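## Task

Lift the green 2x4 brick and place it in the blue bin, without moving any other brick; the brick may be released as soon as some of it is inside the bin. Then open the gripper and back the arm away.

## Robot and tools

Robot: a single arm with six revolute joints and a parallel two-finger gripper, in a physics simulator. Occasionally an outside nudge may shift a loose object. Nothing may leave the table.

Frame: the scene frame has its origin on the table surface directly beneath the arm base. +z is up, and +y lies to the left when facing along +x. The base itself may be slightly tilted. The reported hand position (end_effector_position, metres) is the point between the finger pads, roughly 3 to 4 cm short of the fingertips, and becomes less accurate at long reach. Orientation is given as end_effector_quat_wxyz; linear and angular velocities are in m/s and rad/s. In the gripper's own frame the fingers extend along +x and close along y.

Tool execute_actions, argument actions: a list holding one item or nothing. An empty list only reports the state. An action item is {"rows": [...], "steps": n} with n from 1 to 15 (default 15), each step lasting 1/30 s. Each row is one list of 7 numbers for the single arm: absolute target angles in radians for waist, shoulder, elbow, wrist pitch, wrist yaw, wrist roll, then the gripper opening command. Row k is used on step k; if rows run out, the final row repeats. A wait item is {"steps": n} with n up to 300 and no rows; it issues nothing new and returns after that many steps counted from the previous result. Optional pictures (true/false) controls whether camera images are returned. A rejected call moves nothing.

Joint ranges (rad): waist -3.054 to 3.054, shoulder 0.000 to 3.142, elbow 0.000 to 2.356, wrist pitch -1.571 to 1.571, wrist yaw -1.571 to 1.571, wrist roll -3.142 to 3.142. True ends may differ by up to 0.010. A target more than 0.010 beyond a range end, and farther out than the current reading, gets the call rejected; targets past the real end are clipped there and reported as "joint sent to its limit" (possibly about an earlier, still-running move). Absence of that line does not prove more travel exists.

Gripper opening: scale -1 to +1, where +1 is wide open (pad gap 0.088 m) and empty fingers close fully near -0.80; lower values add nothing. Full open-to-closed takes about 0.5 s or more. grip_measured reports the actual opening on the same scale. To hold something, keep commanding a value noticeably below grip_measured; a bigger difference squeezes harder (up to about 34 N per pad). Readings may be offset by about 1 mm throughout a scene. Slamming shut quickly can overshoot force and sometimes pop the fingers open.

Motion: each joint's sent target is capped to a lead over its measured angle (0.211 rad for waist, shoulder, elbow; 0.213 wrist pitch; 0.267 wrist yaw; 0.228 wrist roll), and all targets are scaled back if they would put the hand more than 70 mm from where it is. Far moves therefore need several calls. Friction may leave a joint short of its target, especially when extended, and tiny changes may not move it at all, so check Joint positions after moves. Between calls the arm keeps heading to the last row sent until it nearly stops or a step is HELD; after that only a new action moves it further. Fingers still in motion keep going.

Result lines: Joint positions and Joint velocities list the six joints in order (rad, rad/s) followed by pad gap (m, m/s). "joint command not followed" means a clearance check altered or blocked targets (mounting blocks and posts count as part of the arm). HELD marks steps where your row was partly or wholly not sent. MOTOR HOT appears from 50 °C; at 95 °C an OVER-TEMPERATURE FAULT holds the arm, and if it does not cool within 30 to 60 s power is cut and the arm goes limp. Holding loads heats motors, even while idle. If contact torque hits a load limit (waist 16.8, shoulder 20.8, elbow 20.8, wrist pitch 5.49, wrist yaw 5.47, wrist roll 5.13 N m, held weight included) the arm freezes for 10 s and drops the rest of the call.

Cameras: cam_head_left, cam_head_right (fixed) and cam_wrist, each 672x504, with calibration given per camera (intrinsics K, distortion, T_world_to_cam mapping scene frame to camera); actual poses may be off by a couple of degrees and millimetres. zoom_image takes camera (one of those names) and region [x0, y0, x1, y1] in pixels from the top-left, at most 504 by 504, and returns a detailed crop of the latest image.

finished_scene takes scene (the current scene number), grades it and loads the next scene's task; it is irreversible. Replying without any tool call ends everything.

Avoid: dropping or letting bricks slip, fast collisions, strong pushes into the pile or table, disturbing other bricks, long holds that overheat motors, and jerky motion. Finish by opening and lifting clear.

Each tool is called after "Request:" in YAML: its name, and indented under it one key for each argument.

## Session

Request:
execute_actions:
  actions: []

Scene clock: 0.00 s of 4185.00 s.
end_effector_position=(+0.3403, +0.2637, +0.0998) grip_measured=+0.854 end_effector_quat_wxyz=(+0.114, +0.688, +0.331, -0.635) end_effector_velocity=(-0.005, -0.001, +0.002) end_effector_angular_velocity=(+0.007, +0.023, +0.011)
Joint positions: [ 0.555  1.171  1.105 -0.544 -0.113  3.084  0.081]
Joint velocities: [-0.002 -0.007 -0.002 -0.022 -0.022 -0.007  0.   ]
Motor temperatures (°C, as the motors report them): [24 27 26 25 26 24]
Heat: hottest shoulder 27 °C (+0.0 °C/min).
camera_calibration (this result's frames):
cam_wrist: T_world_to_cam=[[-0.587952, 0.762268, 0.270665, -0.0211508], [0.753244, 0.393974, 0.526695, -0.393068], [0.294848, 0.513548, -0.805812, -0.0833665], [0, 0, 0, 1]] pos_world=[0.308221, 0.213794, 0.145574]

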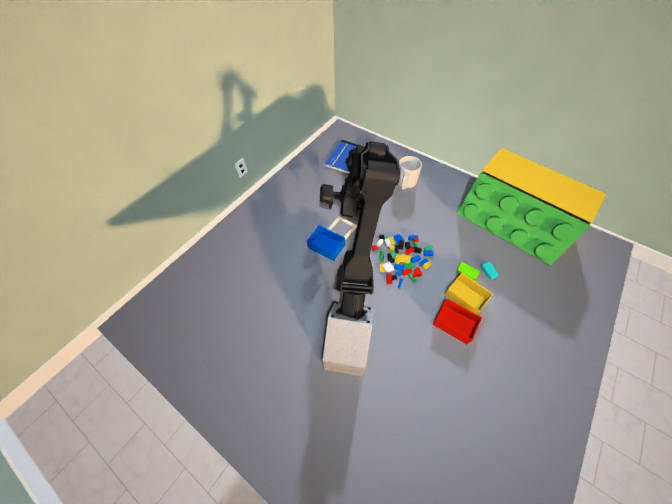

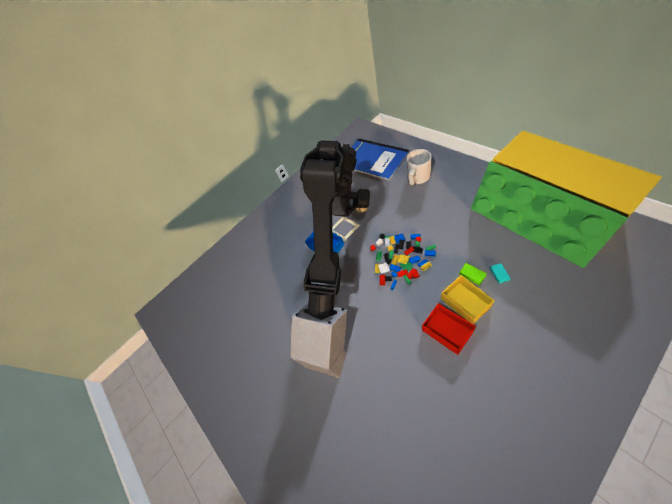

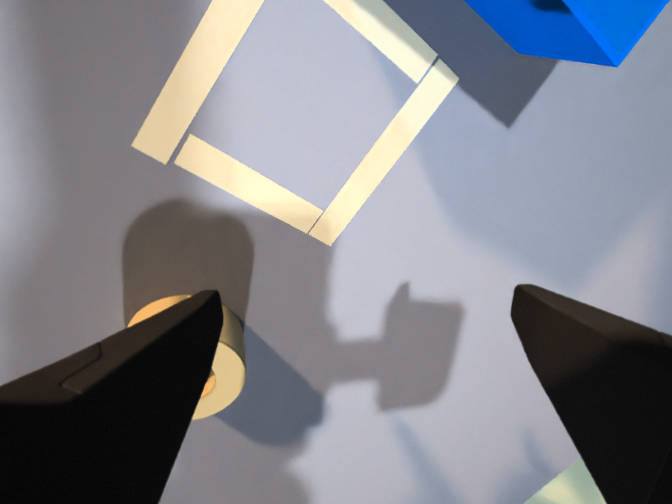

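Request:
execute_actions:
  actions:
    - {"rows":[[-0.2,0.7,0.95,-0.85,-0.1,0,1]]}
  pictures: false

Request:
execute_actions:
  actions:
    - {"steps":48}

Scene clock: 1.30 s of 4185.00 s.
end_effector_position=(+0.3460, +0.0641, +0.1965) grip_measured=+1.000 end_effector_quat_wxyz=(+0.458, +0.639, +0.243, -0.569) end_effector_velocity=(-0.002, -0.118, +0.029) end_effector_angular_velocity=(-0.773, +0.279, +1.349)
Joint positions: [-0.148  0.718  0.965 -0.842 -0.1    2.238  0.088]
Joint velocities: [-0.559 -0.017 -0.032 -0.051 -0.037 -1.839  0.   ]
Motor temperatures (°C, as the motors report them): [24 27 26 25 26 24]
Heat: hottest shoulder 27 °C (+0.0 °C/min).
Steps of this call (steps 1 to 24: nothing new was sent; steps 25 to 39: all 15 steps of this action). Readings (joint positions):
25: [0.539 1.154 1.093 -0.558 -0.120 3.047]
26: [0.502 1.125 1.071 -0.609 -0.119 3.001]
28: [0.409 1.044 1.020 -0.706 -0.111 2.903]
32: [0.183 0.848 0.968 -0.809 -0.104 2.664]
39: the state above

Scene clock: 2.90 s of 4185.00 s.
end_effector_position=(+0.3455, +0.0539, +0.2004) grip_measured=+1.000 end_effector_quat_wxyz=(+0.776, -0.133, +0.614, -0.054) end_effector_velocity=(-0.005, -0.000, -0.001) end_effector_angular_velocity=(-0.001, +0.026, +0.012)
Joint positions: [-0.197  0.711  0.962 -0.847 -0.101  0.005  0.088]
Joint velocities: [-0.002 -0.002 -0.002 -0.022 -0.007 -0.022  0.   ]
Motor temperatures (°C, as the motors report them): [24 27 26 25 26 24]
Heat: hottest shoulder 27 °C (+0.0 °C/min).
Steps of this call (steps 1 to 48: the robot went on to your last target). Readings (joint positions):
1: [-0.162 0.717 0.964 -0.844 -0.100 2.177]
2: [-0.172 0.716 0.963 -0.845 -0.100 2.116]
4: [-0.184 0.714 0.962 -0.846 -0.101 1.994]
8: [-0.193 0.712 0.962 -0.847 -0.101 1.751]
48: the state above
camera_calibration (this result's frames):
cam_wrist: T_world_to_cam=[[0.0615728, -0.959794, 0.273869, -0.0175909], [-0.984326, -0.0129609, 0.17588, 0.325298], [-0.165259, -0.280406, -0.945549, 0.333651], [0, 0, 0, 1]] pos_world=[0.376421, 0.0808901, 0.263087]

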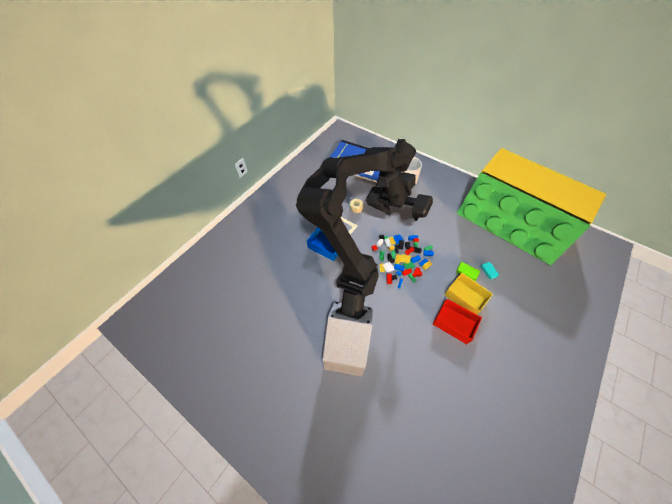

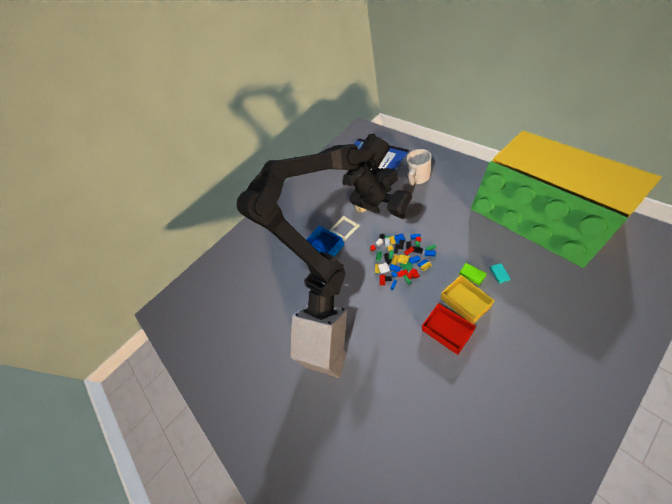

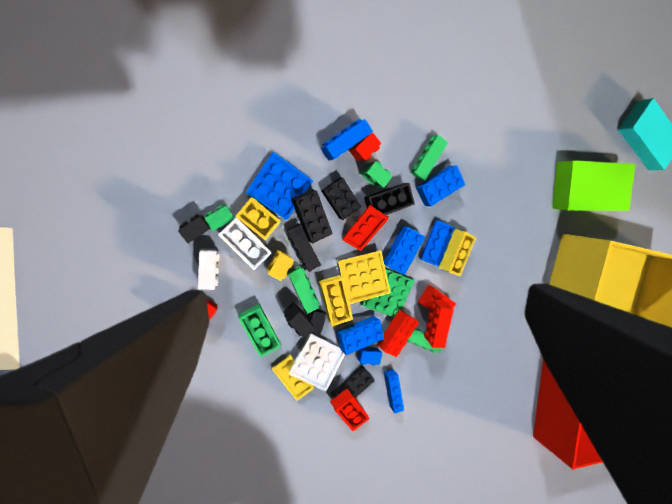

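Request:
execute_actions:
  actions:
    - {"rows":[[-0.086,0.85,0.8,-0.75,-0.3,-0.41,0.5],[-0.086,0.85,0.8,-0.75,-0.3,-0.41,0.3],[-0.086,0.85,0.75,-0.7,-0.3,-0.41,0.1],[-0.086,0.88,0.7,-0.62,-0.3,-0.41,-0.1],[-0.086,0.93,0.61,-0.498,-0.3,-0.41,-0.2]]}
  pictures: false

Request:
execute_actions:
  actions:
    - {"steps":12}

Scene clock: 4.93 s of 4185.00 s.
end_effector_position=(+0.2819, +0.0601, +0.0750) grip_measured=-0.184 end_effector_quat_wxyz=(+0.679, -0.193, +0.684, +0.187) end_effector_velocity=(+0.004, +0.003, -0.002) end_effector_angular_velocity=(+0.024, -0.022, +0.101)
Joint positions: [-0.091  0.919  0.622 -0.507 -0.293 -0.4    0.03 ]
Joint velocities: [-0.002  0.002 -0.007  0.037 -0.022 -0.095 -0.008]
Motor temperatures (°C, as the motors report them): [24 28 27 25 26 24]
Heat: hottest shoulder 28 °C (+0.0 °C/min).
Steps of this call (steps 1 to 15: the robot went on to your last target; steps 16 to 46: nothing new was sent; steps 47 to 61: all 15 steps of this action). Readings (joint positions):
47: [-0.187 0.720 0.945 -0.826 -0.124 -0.039]
48: [-0.165 0.732 0.925 -0.801 -0.171 -0.094]
50: [-0.128 0.777 0.856 -0.745 -0.229 -0.201]
54: [-0.101 0.887 0.688 -0.585 -0.272 -0.343]
61: the state above

Scene clock: 5.33 s of 4185.00 s.
end_effector_position=(+0.2820, +0.0605, +0.0745) grip_measured=-0.199 end_effector_quat_wxyz=(+0.679, -0.195, +0.682, +0.190) end_effector_velocity=(-0.002, +0.001, +0.001) end_effector_angular_velocity=(+0.005, +0.003, +0.005)
Joint positions: [-0.09   0.919  0.62  -0.501 -0.295 -0.407  0.029]
Joint velocities: [-0.002 -0.007 -0.002 -0.007 -0.007 -0.007 -0.   ]
Motor temperatures (°C, as the motors report them): [24 28 27 25 26 24]
Heat: hottest shoulder 28 °C (+11.2 °C/min).
Steps of this call (steps 1 to 12: the robot went on to your last target). Readings (joint positions):
1: [-0.090 0.919 0.622 -0.506 -0.293 -0.402]
2: [-0.090 0.919 0.621 -0.506 -0.294 -0.403]
4: [-0.090 0.919 0.621 -0.503 -0.294 -0.405]
8: [-0.090 0.919 0.620 -0.501 -0.295 -0.407]
12: the state above
camera_calibration (this result's frames):
cam_wrist: T_world_to_cam=[[0.509594, -0.860353, 0.0102953, -0.0856443], [-0.789472, -0.462786, 0.403191, 0.240308], [-0.342122, -0.213592, -0.915058, 0.249568], [0, 0, 0, 1]] pos_world=[0.318743, 0.0908326, 0.13236]

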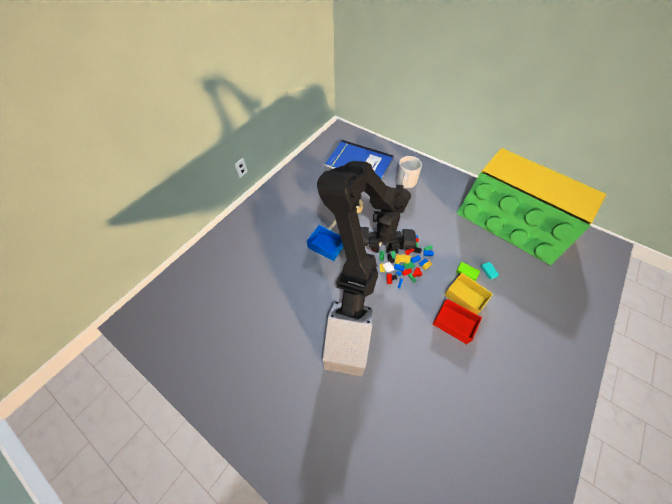

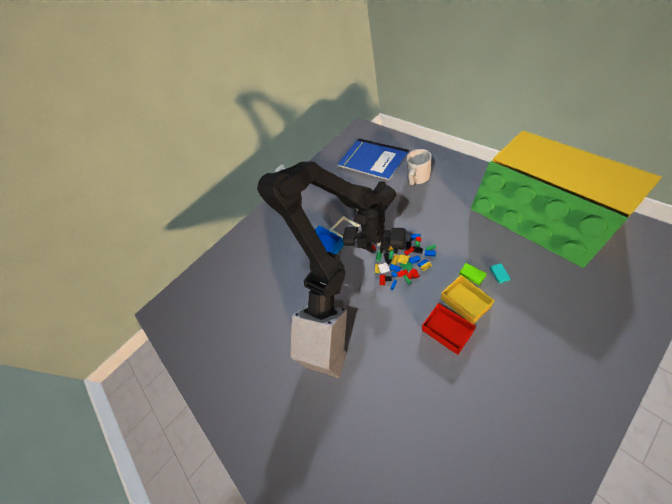

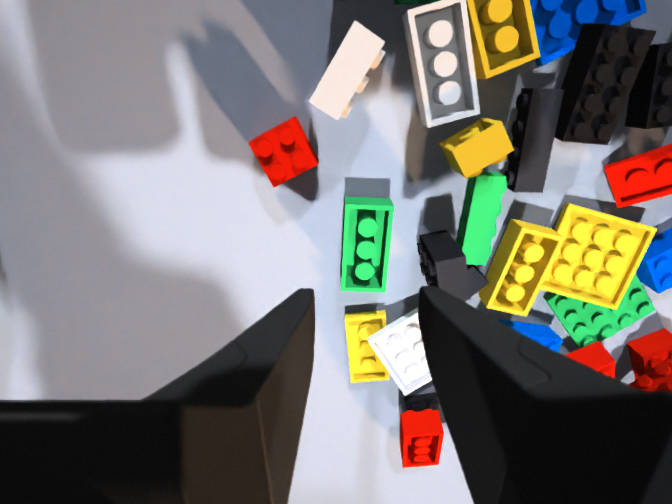

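Request:
execute_actions:
  actions:
    - {"rows":[[-0.08,0.945,0.605,-0.47,-0.29,-0.38,-0.3],[-0.075,0.96,0.6,-0.45,-0.285,-0.36,-0.3],[-0.068,0.975,0.595,-0.43,-0.28,-0.35,-0.3],[-0.06,0.99,0.59,-0.41,-0.275,-0.35,-0.3],[-0.054,1.005,0.585,-0.385,-0.27,-0.34,-0.3],[-0.047,1.025,0.583,-0.362,-0.265,-0.34,-0.3]]}

Scene clock: 7.10 s of 4185.00 s.
end_effector_position=(+0.2837, +0.0608, +0.0506) grip_measured=-0.299 end_effector_quat_wxyz=(+0.684, -0.183, +0.683, +0.180) end_effector_velocity=(-0.004, +0.003, -0.001) end_effector_angular_velocity=(+0.021, +0.016, +0.006)
Joint positions: [-0.051  1.01   0.591 -0.367 -0.271 -0.344  0.024]
Joint velocities: [ 0.002  0.002 -0.002 -0.007 -0.022 -0.007 -0.   ]
Motor temperatures (°C, as the motors report them): [24 28 27 25 26 24]
Heat: hottest shoulder 28 °C (+8.5 °C/min).
Steps of this call (steps 1 to 15: the robot went on to your last target; steps 16 to 38: nothing new was sent; steps 39 to 53: all 15 steps of this action). Readings (joint positions):
39: [-0.089 0.920 0.618 -0.494 -0.295 -0.404]
40: [-0.086 0.925 0.616 -0.483 -0.295 -0.394]
42: [-0.078 0.944 0.612 -0.453 -0.292 -0.374]
46: [-0.058 0.994 0.597 -0.392 -0.277 -0.352]
53: the state above
camera_calibration (this result's frames):
cam_wrist: T_world_to_cam=[[0.480856, -0.876752, 0.00912694, -0.0767482], [-0.805984, -0.437896, 0.398292, 0.254837], [-0.345207, -0.198877, -0.917213, 0.228339], [0, 0, 0, 1]] pos_world=[0.321123, 0.0897143, 0.108637]

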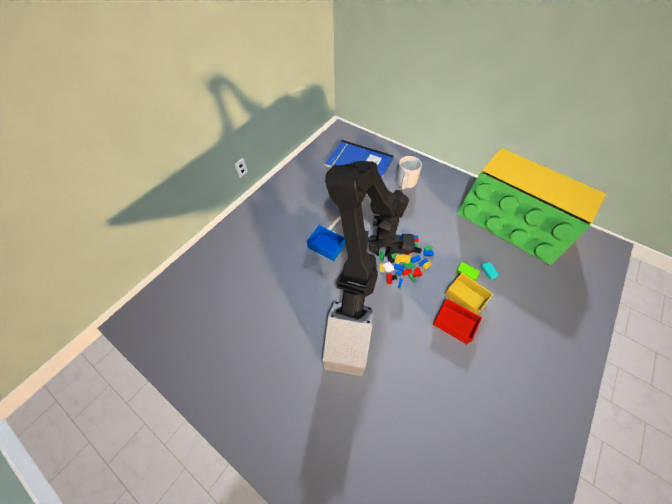

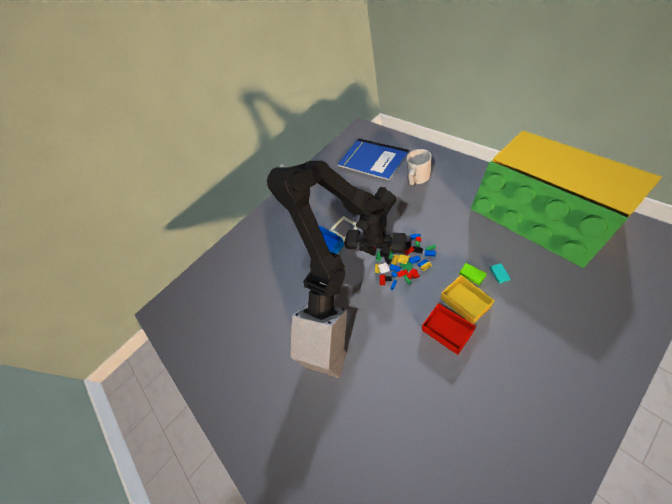

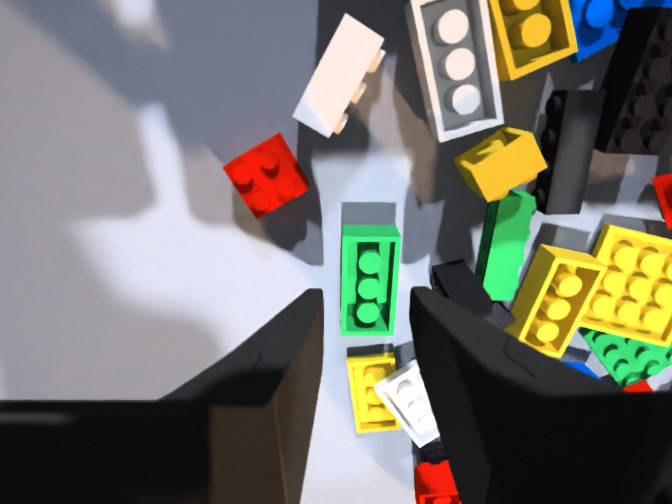

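Request:
execute_actions:
  actions:
    - {"rows":[[-0.04,1.04,0.583,-0.34,-0.265,-0.34,-0.36],[-0.037,1.055,0.583,-0.322,-0.265,-0.34,-0.36],[-0.033,1.064,0.583,-0.31,-0.265,-0.34,-0.36]]}

Scene clock: 8.20 s of 4185.00 s.
end_effector_position=(+0.2874, +0.0631, +0.0420) grip_measured=-0.359 end_effector_quat_wxyz=(+0.687, -0.184, +0.678, +0.187) end_effector_velocity=(-0.004, -0.003, -0.000) end_effector_angular_velocity=(-0.024, +0.018, -0.012)
Joint positions: [-0.037  1.05   0.59  -0.313 -0.27  -0.343  0.021]
Joint velocities: [ 0.002  0.002  0.002 -0.022  0.022  0.007 -0.   ]
Motor temperatures (°C, as the motors report them): [24 28 27 25 26 24]
Heat: hottest shoulder 28 °C (+7.3 °C/min).
Steps of this call (steps 1 to 15: the robot went on to your last target; steps 16 to 18: nothing new was sent; steps 19 to 33: all 15 steps of this action). Readings (joint positions):
19: [-0.050 1.014 0.591 -0.361 -0.270 -0.343]
20: [-0.048 1.019 0.591 -0.350 -0.270 -0.343]
22: [-0.043 1.035 0.591 -0.330 -0.270 -0.343]
26: [-0.038 1.049 0.590 -0.318 -0.270 -0.343]
33: the state above
camera_calibration (this result's frames):
cam_wrist: T_world_to_cam=[[0.491326, -0.870966, 0.00406915, -0.0796035], [-0.803952, -0.451714, 0.386802, 0.262998], [-0.335054, -0.193317, -0.922154, 0.219128], [0, 0, 0, 1]] pos_world=[0.323968, 0.0918291, 0.100666]

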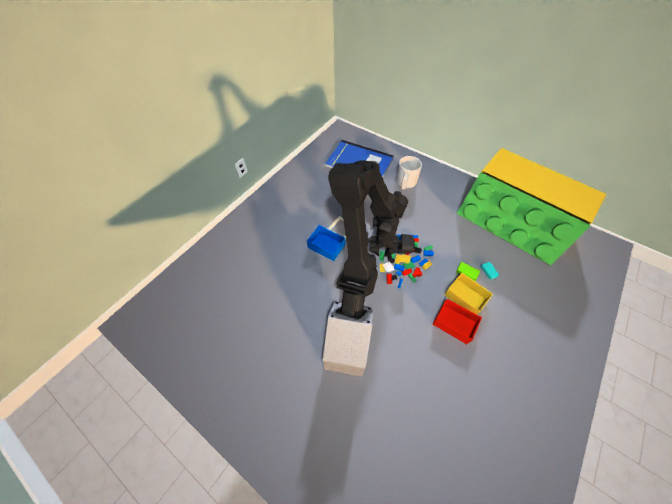

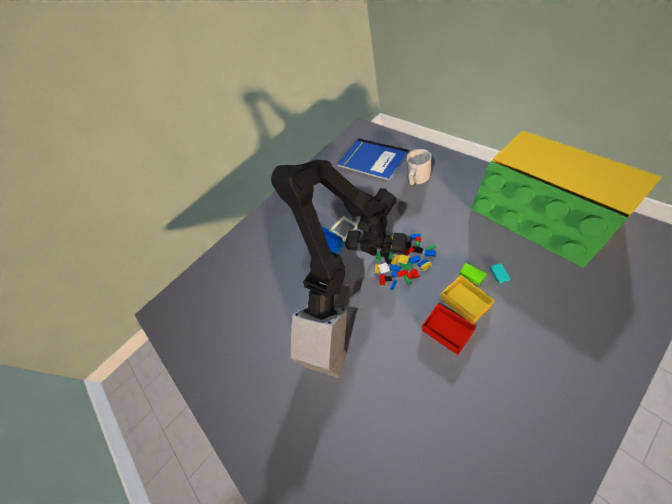

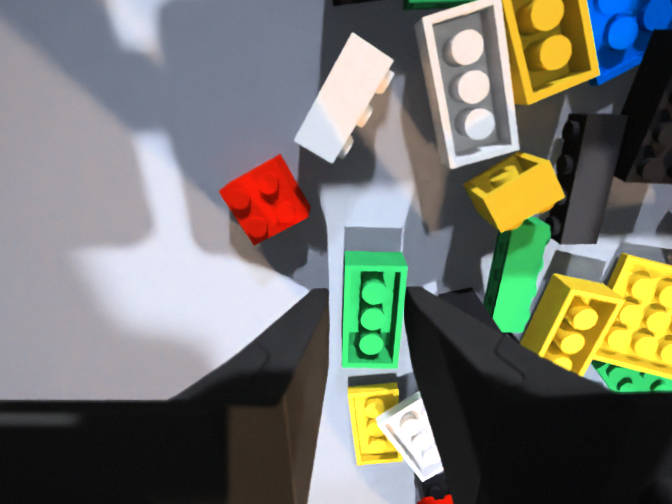

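Request:
execute_actions:
  actions:
    - {"rows":[[-0.033,1.064,0.583,-0.31,-0.265,-0.34,-0.42],[-0.033,1.064,0.583,-0.31,-0.265,-0.34,-0.48],[-0.033,1.064,0.583,-0.31,-0.265,-0.34,-0.54],[-0.033,1.064,0.583,-0.31,-0.265,-0.34,-0.62]],"steps":12}
  pictures: false

Request:
execute_actions:
  actions:
    - {"rows":[[-0.04,1.02,0.6,-0.34,-0.265,-0.34,-0.62],[-0.05,0.99,0.61,-0.38,-0.265,-0.34,-0.62],[-0.06,0.96,0.62,-0.43,-0.265,-0.34,-0.62],[-0.06,0.92,0.64,-0.48,-0.265,-0.34,-0.62],[-0.06,0.88,0.66,-0.54,-0.265,-0.34,-0.62],[-0.06,0.84,0.69,-0.6,-0.265,-0.34,-0.62],[-0.06,0.8,0.72,-0.66,-0.2,-0.34,-0.62],[0,0.75,0.78,-0.75,-0.1,-0.4,-0.62],[0.1,0.7,0.848,-0.8,0,-0.47,-0.62]]}

Scene clock: 11.37 s of 4185.00 s.
end_effector_position=(+0.2872, +0.0631, +0.0417) grip_measured=-0.484 end_effector_quat_wxyz=(+0.687, -0.184, +0.678, +0.187) end_effector_velocity=(-0.005, -0.001, +0.000) end_effector_angular_velocity=(+0.002, +0.021, -0.000)
Joint positions: [-0.037  1.051  0.589 -0.313 -0.27  -0.343  0.015]
Joint velocities: [-0.002 -0.002 -0.002 -0.022 -0.007 -0.007 -0.   ]
Motor temperatures (°C, as the motors report them): [24 28 27 25 26 24]
Heat: hottest shoulder 28 °C (+5.3 °C/min).
Steps of this call (steps 1 to 15: the robot went on to your last target; steps 16 to 83: nothing new was sent; steps 84 to 95: all 12 steps of this action). Readings (joint positions):
84: [-0.037 1.051 0.589 -0.313 -0.270 -0.343]
85: [-0.037 1.051 0.589 -0.313 -0.270 -0.343]
87: [-0.037 1.051 0.589 -0.313 -0.270 -0.343]
91: [-0.037 1.051 0.589 -0.313 -0.270 -0.343]
95: the state above

Scene clock: 11.87 s of 4185.00 s.
end_effector_position=(+0.3161, +0.0917, +0.1569) grip_measured=-0.484 end_effector_quat_wxyz=(+0.694, -0.310, +0.619, +0.197) end_effector_velocity=(-0.040, -0.011, +0.037) end_effector_angular_velocity=(-0.206, +0.125, +0.185)
Joint positions: [ 0.084  0.713  0.838 -0.77  -0.029 -0.454  0.015]
Joint velocities: [ 0.129 -0.115  0.071 -0.33   0.242 -0.154 -0.   ]
Motor temperatures (°C, as the motors report them): [24 28 27 25 26 24]
Heat: hottest shoulder 28 °C (+5.1 °C/min).
Steps of this call (steps 1 to 15: all 15 steps of this action). Readings (joint positions):
1: [-0.037 1.050 0.589 -0.314 -0.270 -0.343]
2: [-0.038 1.044 0.592 -0.329 -0.270 -0.343]
4: [-0.045 1.010 0.600 -0.393 -0.269 -0.342]
8: [-0.046 0.877 0.674 -0.583 -0.214 -0.353]
15: the state above
camera_calibration (this result's frames):
cam_wrist: T_world_to_cam=[[0.644945, -0.740064, 0.190659, -0.159052], [-0.749127, -0.562859, 0.349283, 0.253317], [-0.151178, -0.368097, -0.917415, 0.297425], [0, 0, 0, 1]] pos_world=[0.33731, 0.134355, 0.214708]

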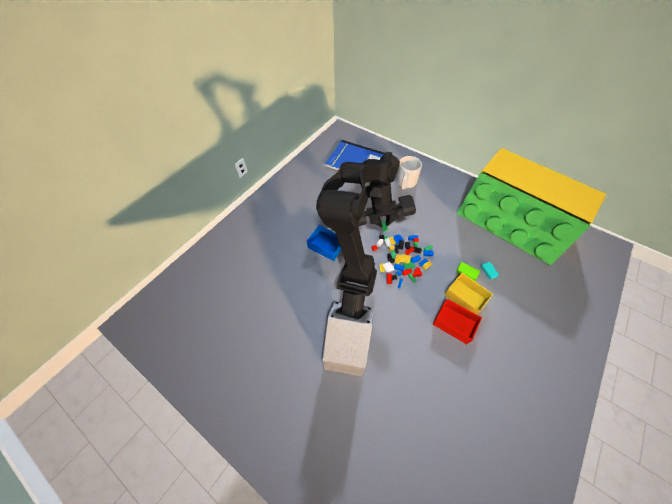

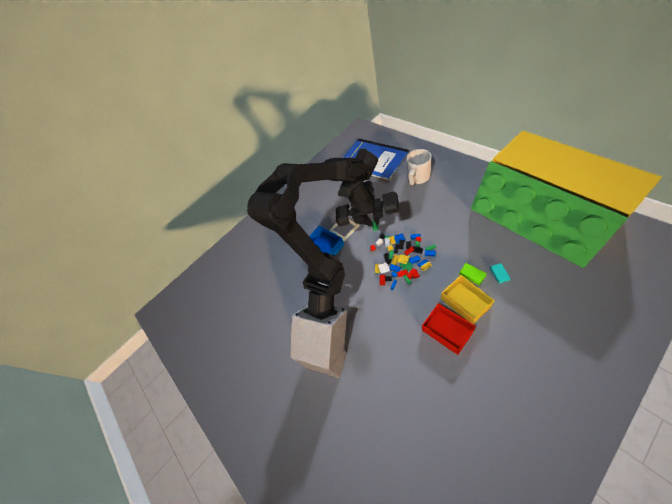

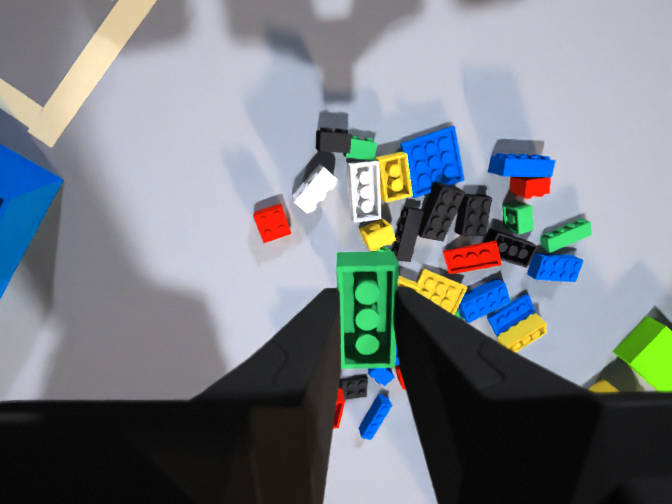

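Request:
execute_actions:
  actions:
    - {"rows":[[0.9,0.75,0.848,-0.8,0.4,0.5,-0.62]]}
  pictures: false

Request:
execute_actions:
  actions:
    - {"rows":[[1.175,1.055,0.848,-0.755,0.579,1.1,-0.62]]}
  pictures: false

Request:
execute_actions:
  actions:
    - {"steps":10}

Scene clock: 13.70 s of 4185.00 s.
end_effector_position=(+0.2640, +0.1916, +0.1585) grip_measured=-0.484 end_effector_quat_wxyz=(+0.731, -0.109, +0.657, +0.147) end_effector_velocity=(-0.069, +0.089, +0.023) end_effector_angular_velocity=(+0.403, +0.226, -0.631)
Joint positions: [ 0.85   0.738  0.84  -0.798  0.388  0.403  0.015]
Joint velocities: [ 0.53  -0.002 -0.002 -0.022  0.037  1.004 -0.   ]
Motor temperatures (°C, as the motors report them): [24 28 27 25 26 24]
Heat: hottest shoulder 28 °C (+4.4 °C/min).
Steps of this call (steps 1 to 30: the robot went on to your last target; steps 31 to 40: nothing new was sent; steps 41 to 55: all 15 steps of this action). Readings (joint positions):
41: [0.131 0.713 0.839 -0.798 0.064 -0.414]
42: [0.189 0.716 0.839 -0.798 0.138 -0.352]
44: [0.303 0.725 0.840 -0.798 0.260 -0.230]
48: [0.527 0.735 0.840 -0.797 0.358 0.013]
55: the state above

Scene clock: 14.20 s of 4185.00 s.
end_effector_position=(+0.2067, +0.2438, +0.1197) grip_measured=-0.485 end_effector_quat_wxyz=(+0.706, -0.005, +0.708, +0.006) end_effector_velocity=(-0.008, +0.002, -0.002) end_effector_angular_velocity=(-0.010, +0.014, -0.206)
Joint positions: [ 1.169  1.04   0.846 -0.758  0.572  1.076  0.015]
Joint velocities: [ 0.027  0.022 -0.002 -0.007  0.007  0.242 -0.   ]
Motor temperatures (°C, as the motors report them): [24 28 27 25 26 24]
Heat: hottest shoulder 28 °C (+4.2 °C/min).
Steps of this call (steps 1 to 15: all 15 steps of this action). Readings (joint positions):
1: [0.890 0.765 0.841 -0.797 0.441 0.462]
2: [0.943 0.805 0.848 -0.780 0.487 0.524]
4: [1.050 0.912 0.854 -0.762 0.523 0.645]
8: [1.147 1.030 0.846 -0.762 0.554 0.887]
15: the state above

Scene clock: 14.53 s of 4185.00 s.
end_effector_position=(+0.2062, +0.2442, +0.1195) grip_measured=-0.485 end_effector_quat_wxyz=(+0.706, +0.001, +0.708, -0.001) end_effector_velocity=(-0.004, +0.001, -0.001) end_effector_angular_velocity=(+0.014, +0.019, +0.008)
Joint positions: [ 1.171  1.042  0.846 -0.757  0.574  1.096  0.015]
Joint velocities: [ 0.002 -0.002 -0.007  0.007 -0.022 -0.007  0.   ]
Motor temperatures (°C, as the motors report them): [24 28 27 25 26 24]
Heat: hottest shoulder 28 °C (+4.1 °C/min).
Steps of this call (steps 1 to 10: the robot went on to your last target). Readings (joint positions):
1: [1.169 1.041 0.846 -0.758 0.573 1.081]
2: [1.170 1.041 0.846 -0.758 0.573 1.086]
4: [1.170 1.042 0.846 -0.758 0.573 1.091]
8: [1.171 1.042 0.846 -0.757 0.574 1.096]
10: the state above
camera_calibration (this result's frames):
cam_wrist: T_world_to_cam=[[-0.0188803, -0.999811, 0.00468455, 0.254352], [-0.915793, 0.0191734, 0.401193, 0.155904], [-0.401206, 0.00328454, -0.915982, 0.263332], [0, 0, 0, 1]] pos_world=[0.253228, 0.25045, 0.177469]

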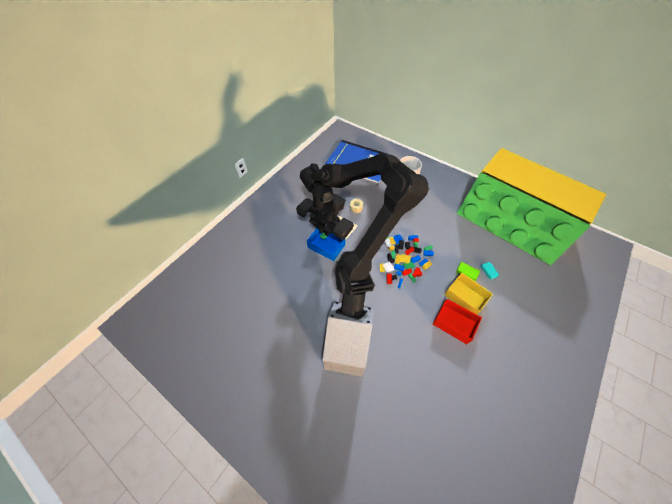

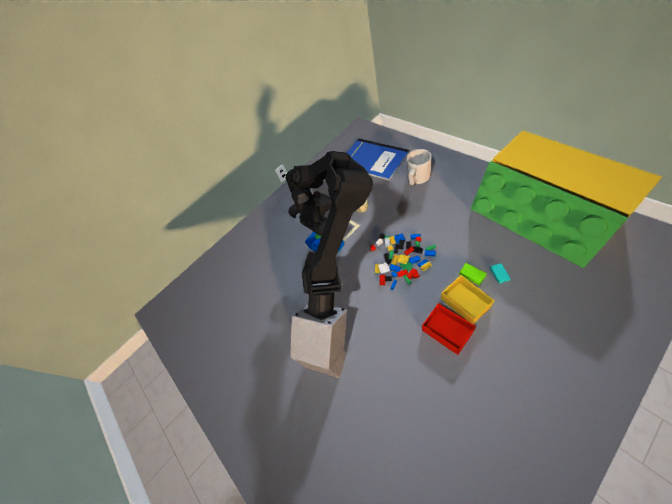

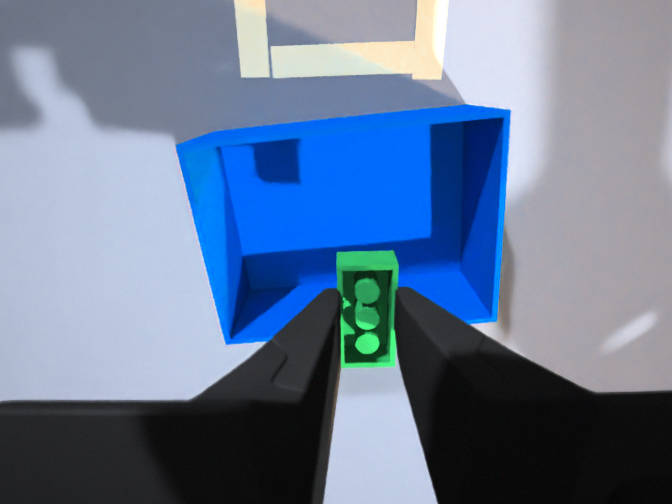

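Request:
execute_actions:
  actions:
    - {"rows":[[1.155,1.07,0.83,-0.72,0.565,1.07,-0.62],[1.14,1.085,0.82,-0.69,0.555,1.05,-0.62],[1.12,1.1,0.81,-0.655,0.545,1.03,-0.62],[1.105,1.115,0.795,-0.62,0.535,1.01,-0.62],[1.09,1.13,0.78,-0.585,0.525,0.99,-0.62],[1.07,1.145,0.77,-0.55,0.515,0.97,-0.62],[1.055,1.16,0.76,-0.515,0.505,0.95,-0.62],[1.04,1.178,0.75,-0.48,0.495,0.93,-0.62],[1.02,1.195,0.74,-0.445,0.485,0.91,-0.62],[1.004,1.212,0.728,-0.412,0.474,0.89,-0.62]]}
  pictures: false

Request:
execute_actions:
  actions:
    - {"steps":8}

Scene clock: 16.63 s of 4185.00 s.
end_effector_position=(+0.2035, +0.2426, +0.0550) grip_measured=-0.484 end_effector_quat_wxyz=(+0.705, -0.023, +0.708, +0.014) end_effector_velocity=(+0.007, +0.008, -0.025) end_effector_angular_velocity=(+0.071, -0.023, +0.025)
Joint positions: [ 1.014  1.196  0.737 -0.434  0.484  0.903  0.015]
Joint velocities: [-0.071  0.051 -0.051  0.212 -0.066 -0.125 -0.   ]
Motor temperatures (°C, as the motors report them): [24 28 27 25 26 24]
Heat: hottest shoulder 28 °C (+3.6 °C/min).
Steps of this call (steps 1 to 30: the robot went on to your last target; steps 31 to 48: nothing new was sent; steps 49 to 63: all 15 steps of this action). Readings (joint positions):
49: [1.170 1.044 0.846 -0.751 0.574 1.094]
50: [1.166 1.049 0.844 -0.734 0.573 1.084]
52: [1.145 1.067 0.834 -0.687 0.561 1.055]
56: [1.085 1.123 0.789 -0.570 0.526 0.984]
63: the state above

Scene clock: 16.90 s of 4185.00 s.
end_effector_position=(+0.2054, +0.2444, +0.0538) grip_measured=-0.485 end_effector_quat_wxyz=(+0.707, -0.019, +0.706, +0.017) end_effector_velocity=(+0.000, -0.001, -0.002) end_effector_angular_velocity=(+0.001, +0.002, +0.001)
Joint positions: [ 1.009  1.198  0.737 -0.416  0.48   0.894  0.015]
Joint velocities: [-0.007  0.002 -0.002  0.007 -0.007 -0.007 -0.   ]
Motor temperatures (°C, as the motors report them): [24 28 27 25 26 24]
Heat: hottest shoulder 28 °C (+3.6 °C/min).
Steps of this call (steps 1 to 8: the robot went on to your last target). Readings (joint positions):
1: [1.012 1.197 0.737 -0.428 0.483 0.900]
2: [1.011 1.197 0.737 -0.424 0.482 0.898]
4: [1.010 1.197 0.737 -0.419 0.481 0.895]
8: the state above
camera_calibration (this result's frames):
cam_wrist: T_world_to_cam=[[0.0349987, -0.999359, 0.0074787, 0.24351], [-0.917339, -0.029155, 0.397037, 0.193941], [-0.396565, -0.0207563, -0.917772, 0.207903], [0, 0, 0, 1]] pos_world=[0.251834, 0.253324, 0.111985]

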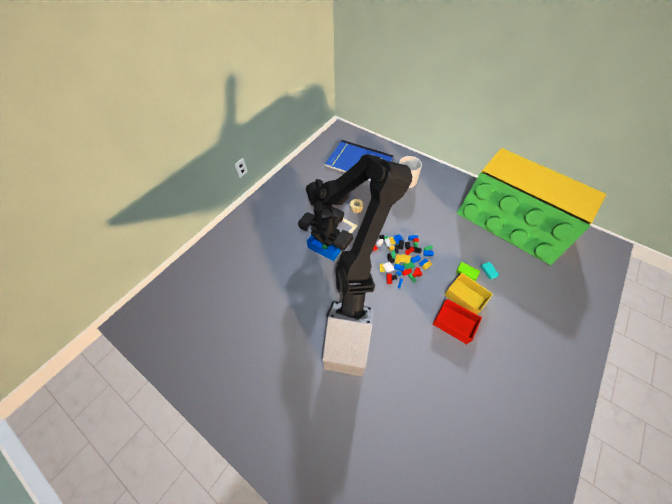

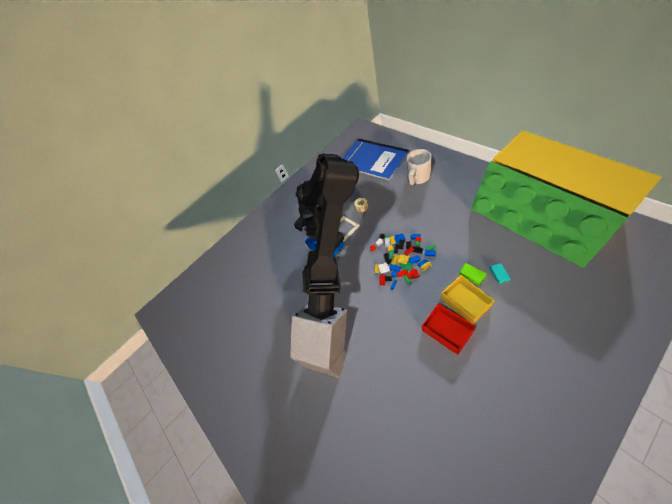

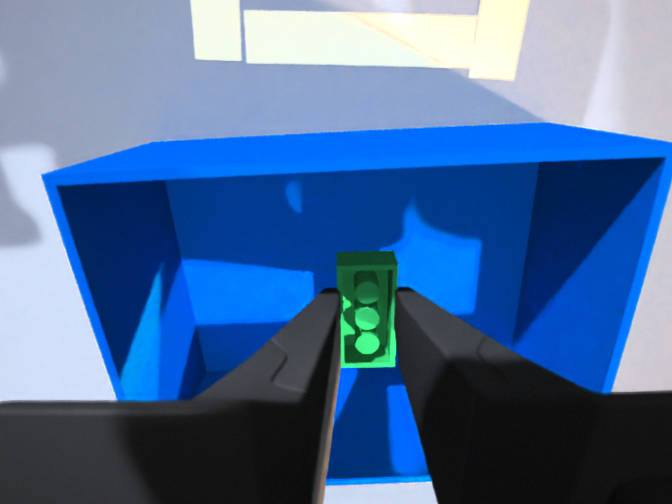

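Request:
execute_actions:
  actions:
    - {"rows":[[1.004,1.212,0.728,-0.412,0.474,0.89,-0.28]],"steps":9}
  pictures: false

Request:
execute_actions:
  actions:
    - {"rows":[[1.04,1.155,0.76,-0.48,0.495,0.9,-0.28],[1.055,1.14,0.77,-0.515,0.505,0.9,-0.28],[1.07,1.12,0.78,-0.55,0.515,0.9,-0.28],[1.09,1.1,0.8,-0.585,0.525,0.9,-0.28],[1.11,1.08,0.82,-0.63,0.54,0.9,-0.28],[1.14,1.05,0.84,-0.69,0.555,0.9,-0.28],[1.17,1.01,0.87,-0.76,0.57,0.9,-0.28],[1.2,0.95,0.91,-0.83,0.58,0.9,-0.28],[1.25,0.85,1.0,-1.0,0.6,0.9,-0.28]]}

Scene clock: 18.93 s of 4185.00 s.
end_effector_position=(+0.2056, +0.2445, +0.0536) grip_measured=-0.298 end_effector_quat_wxyz=(+0.708, -0.019, +0.706, +0.017) end_effector_velocity=(-0.001, -0.005, -0.000) end_effector_angular_velocity=(-0.022, +0.005, +0.016)
Joint positions: [ 1.008  1.199  0.736 -0.414  0.479  0.893  0.024]
Joint velocities: [-0.002 -0.002 -0.002 -0.022  0.007 -0.007  0.008]
Motor temperatures (°C, as the motors report them): [24 28 27 25 26 24]
Heat: hottest shoulder 28 °C (+3.2 °C/min).
Steps of this call (steps 1 to 30: the robot went on to your last target; steps 31 to 52: nothing new was sent; steps 53 to 61: all 9 steps of this action). Readings (joint positions):
53: [1.008 1.199 0.736 -0.415 0.479 0.893]
54: [1.008 1.199 0.736 -0.415 0.479 0.893]
56: [1.008 1.199 0.736 -0.415 0.479 0.893]
60: [1.008 1.199 0.736 -0.415 0.479 0.893]
61: the state above

Scene clock: 19.43 s of 4185.00 s.
end_effector_position=(+0.2399, +0.2429, +0.1876) grip_measured=-0.280 end_effector_quat_wxyz=(+0.722, -0.014, +0.685, +0.103) end_effector_velocity=(+0.016, -0.071, +0.088) end_effector_angular_velocity=(-0.027, +0.014, +0.135)
Joint positions: [ 1.235  0.865  0.988 -0.948  0.592  0.897  0.025]
Joint velocities: [ 0.1   -0.276  0.168 -0.535  0.051 -0.022 -0.   ]
Motor temperatures (°C, as the motors report them): [24 28 27 25 26 24]
Heat: hottest shoulder 28 °C (+3.1 °C/min).
Steps of this call (steps 1 to 15: all 15 steps of this action). Readings (joint positions):
1: [1.011 1.197 0.738 -0.424 0.479 0.893]
2: [1.019 1.191 0.742 -0.449 0.482 0.893]
4: [1.045 1.165 0.754 -0.509 0.496 0.894]
8: [1.127 1.072 0.826 -0.681 0.541 0.896]
15: the state above
camera_calibration (this result's frames):
cam_wrist: T_world_to_cam=[[0.151853, -0.981561, -0.116096, 0.230575], [-0.922632, -0.182898, 0.339557, 0.22182], [-0.354529, 0.0555507, -0.933393, 0.318605], [0, 0, 0, 1]] pos_world=[0.2826, 0.249195, 0.248832]

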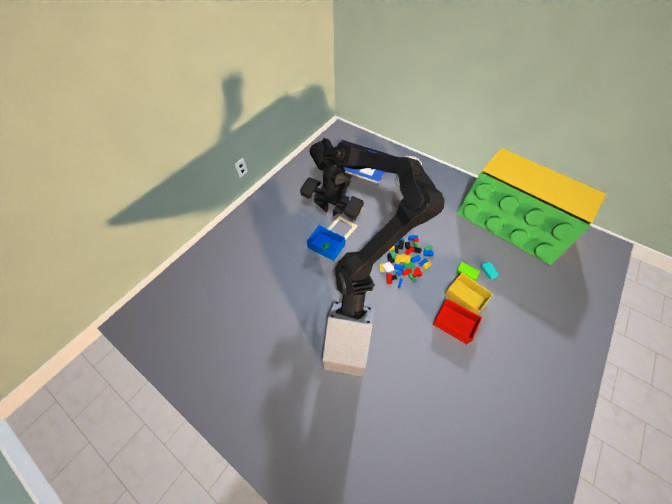

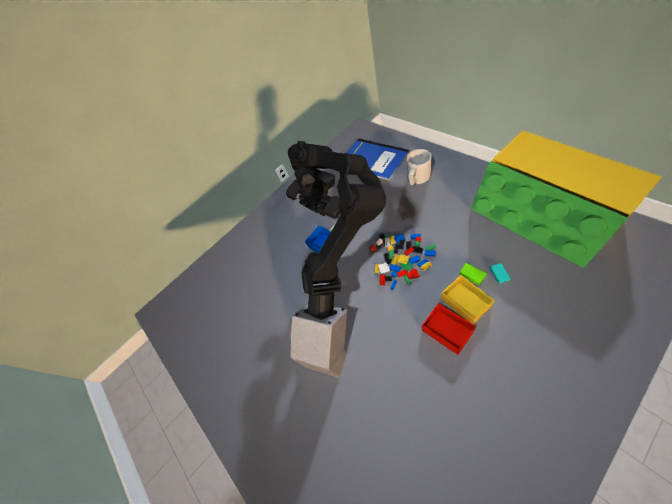

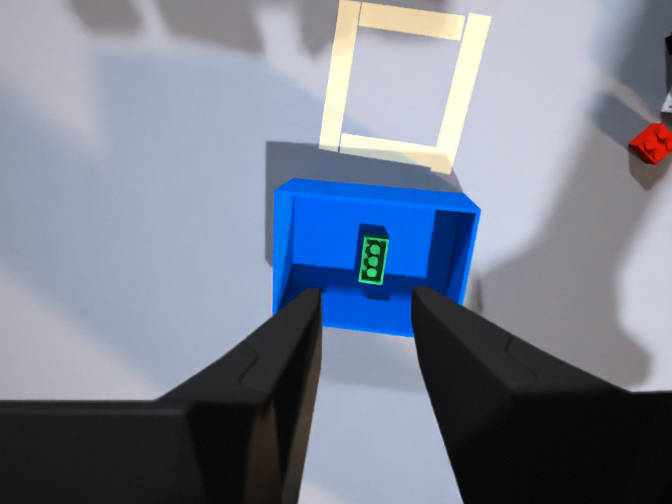

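Request:
finished_scene:
  scene: 2

The scene is finished: the task was done.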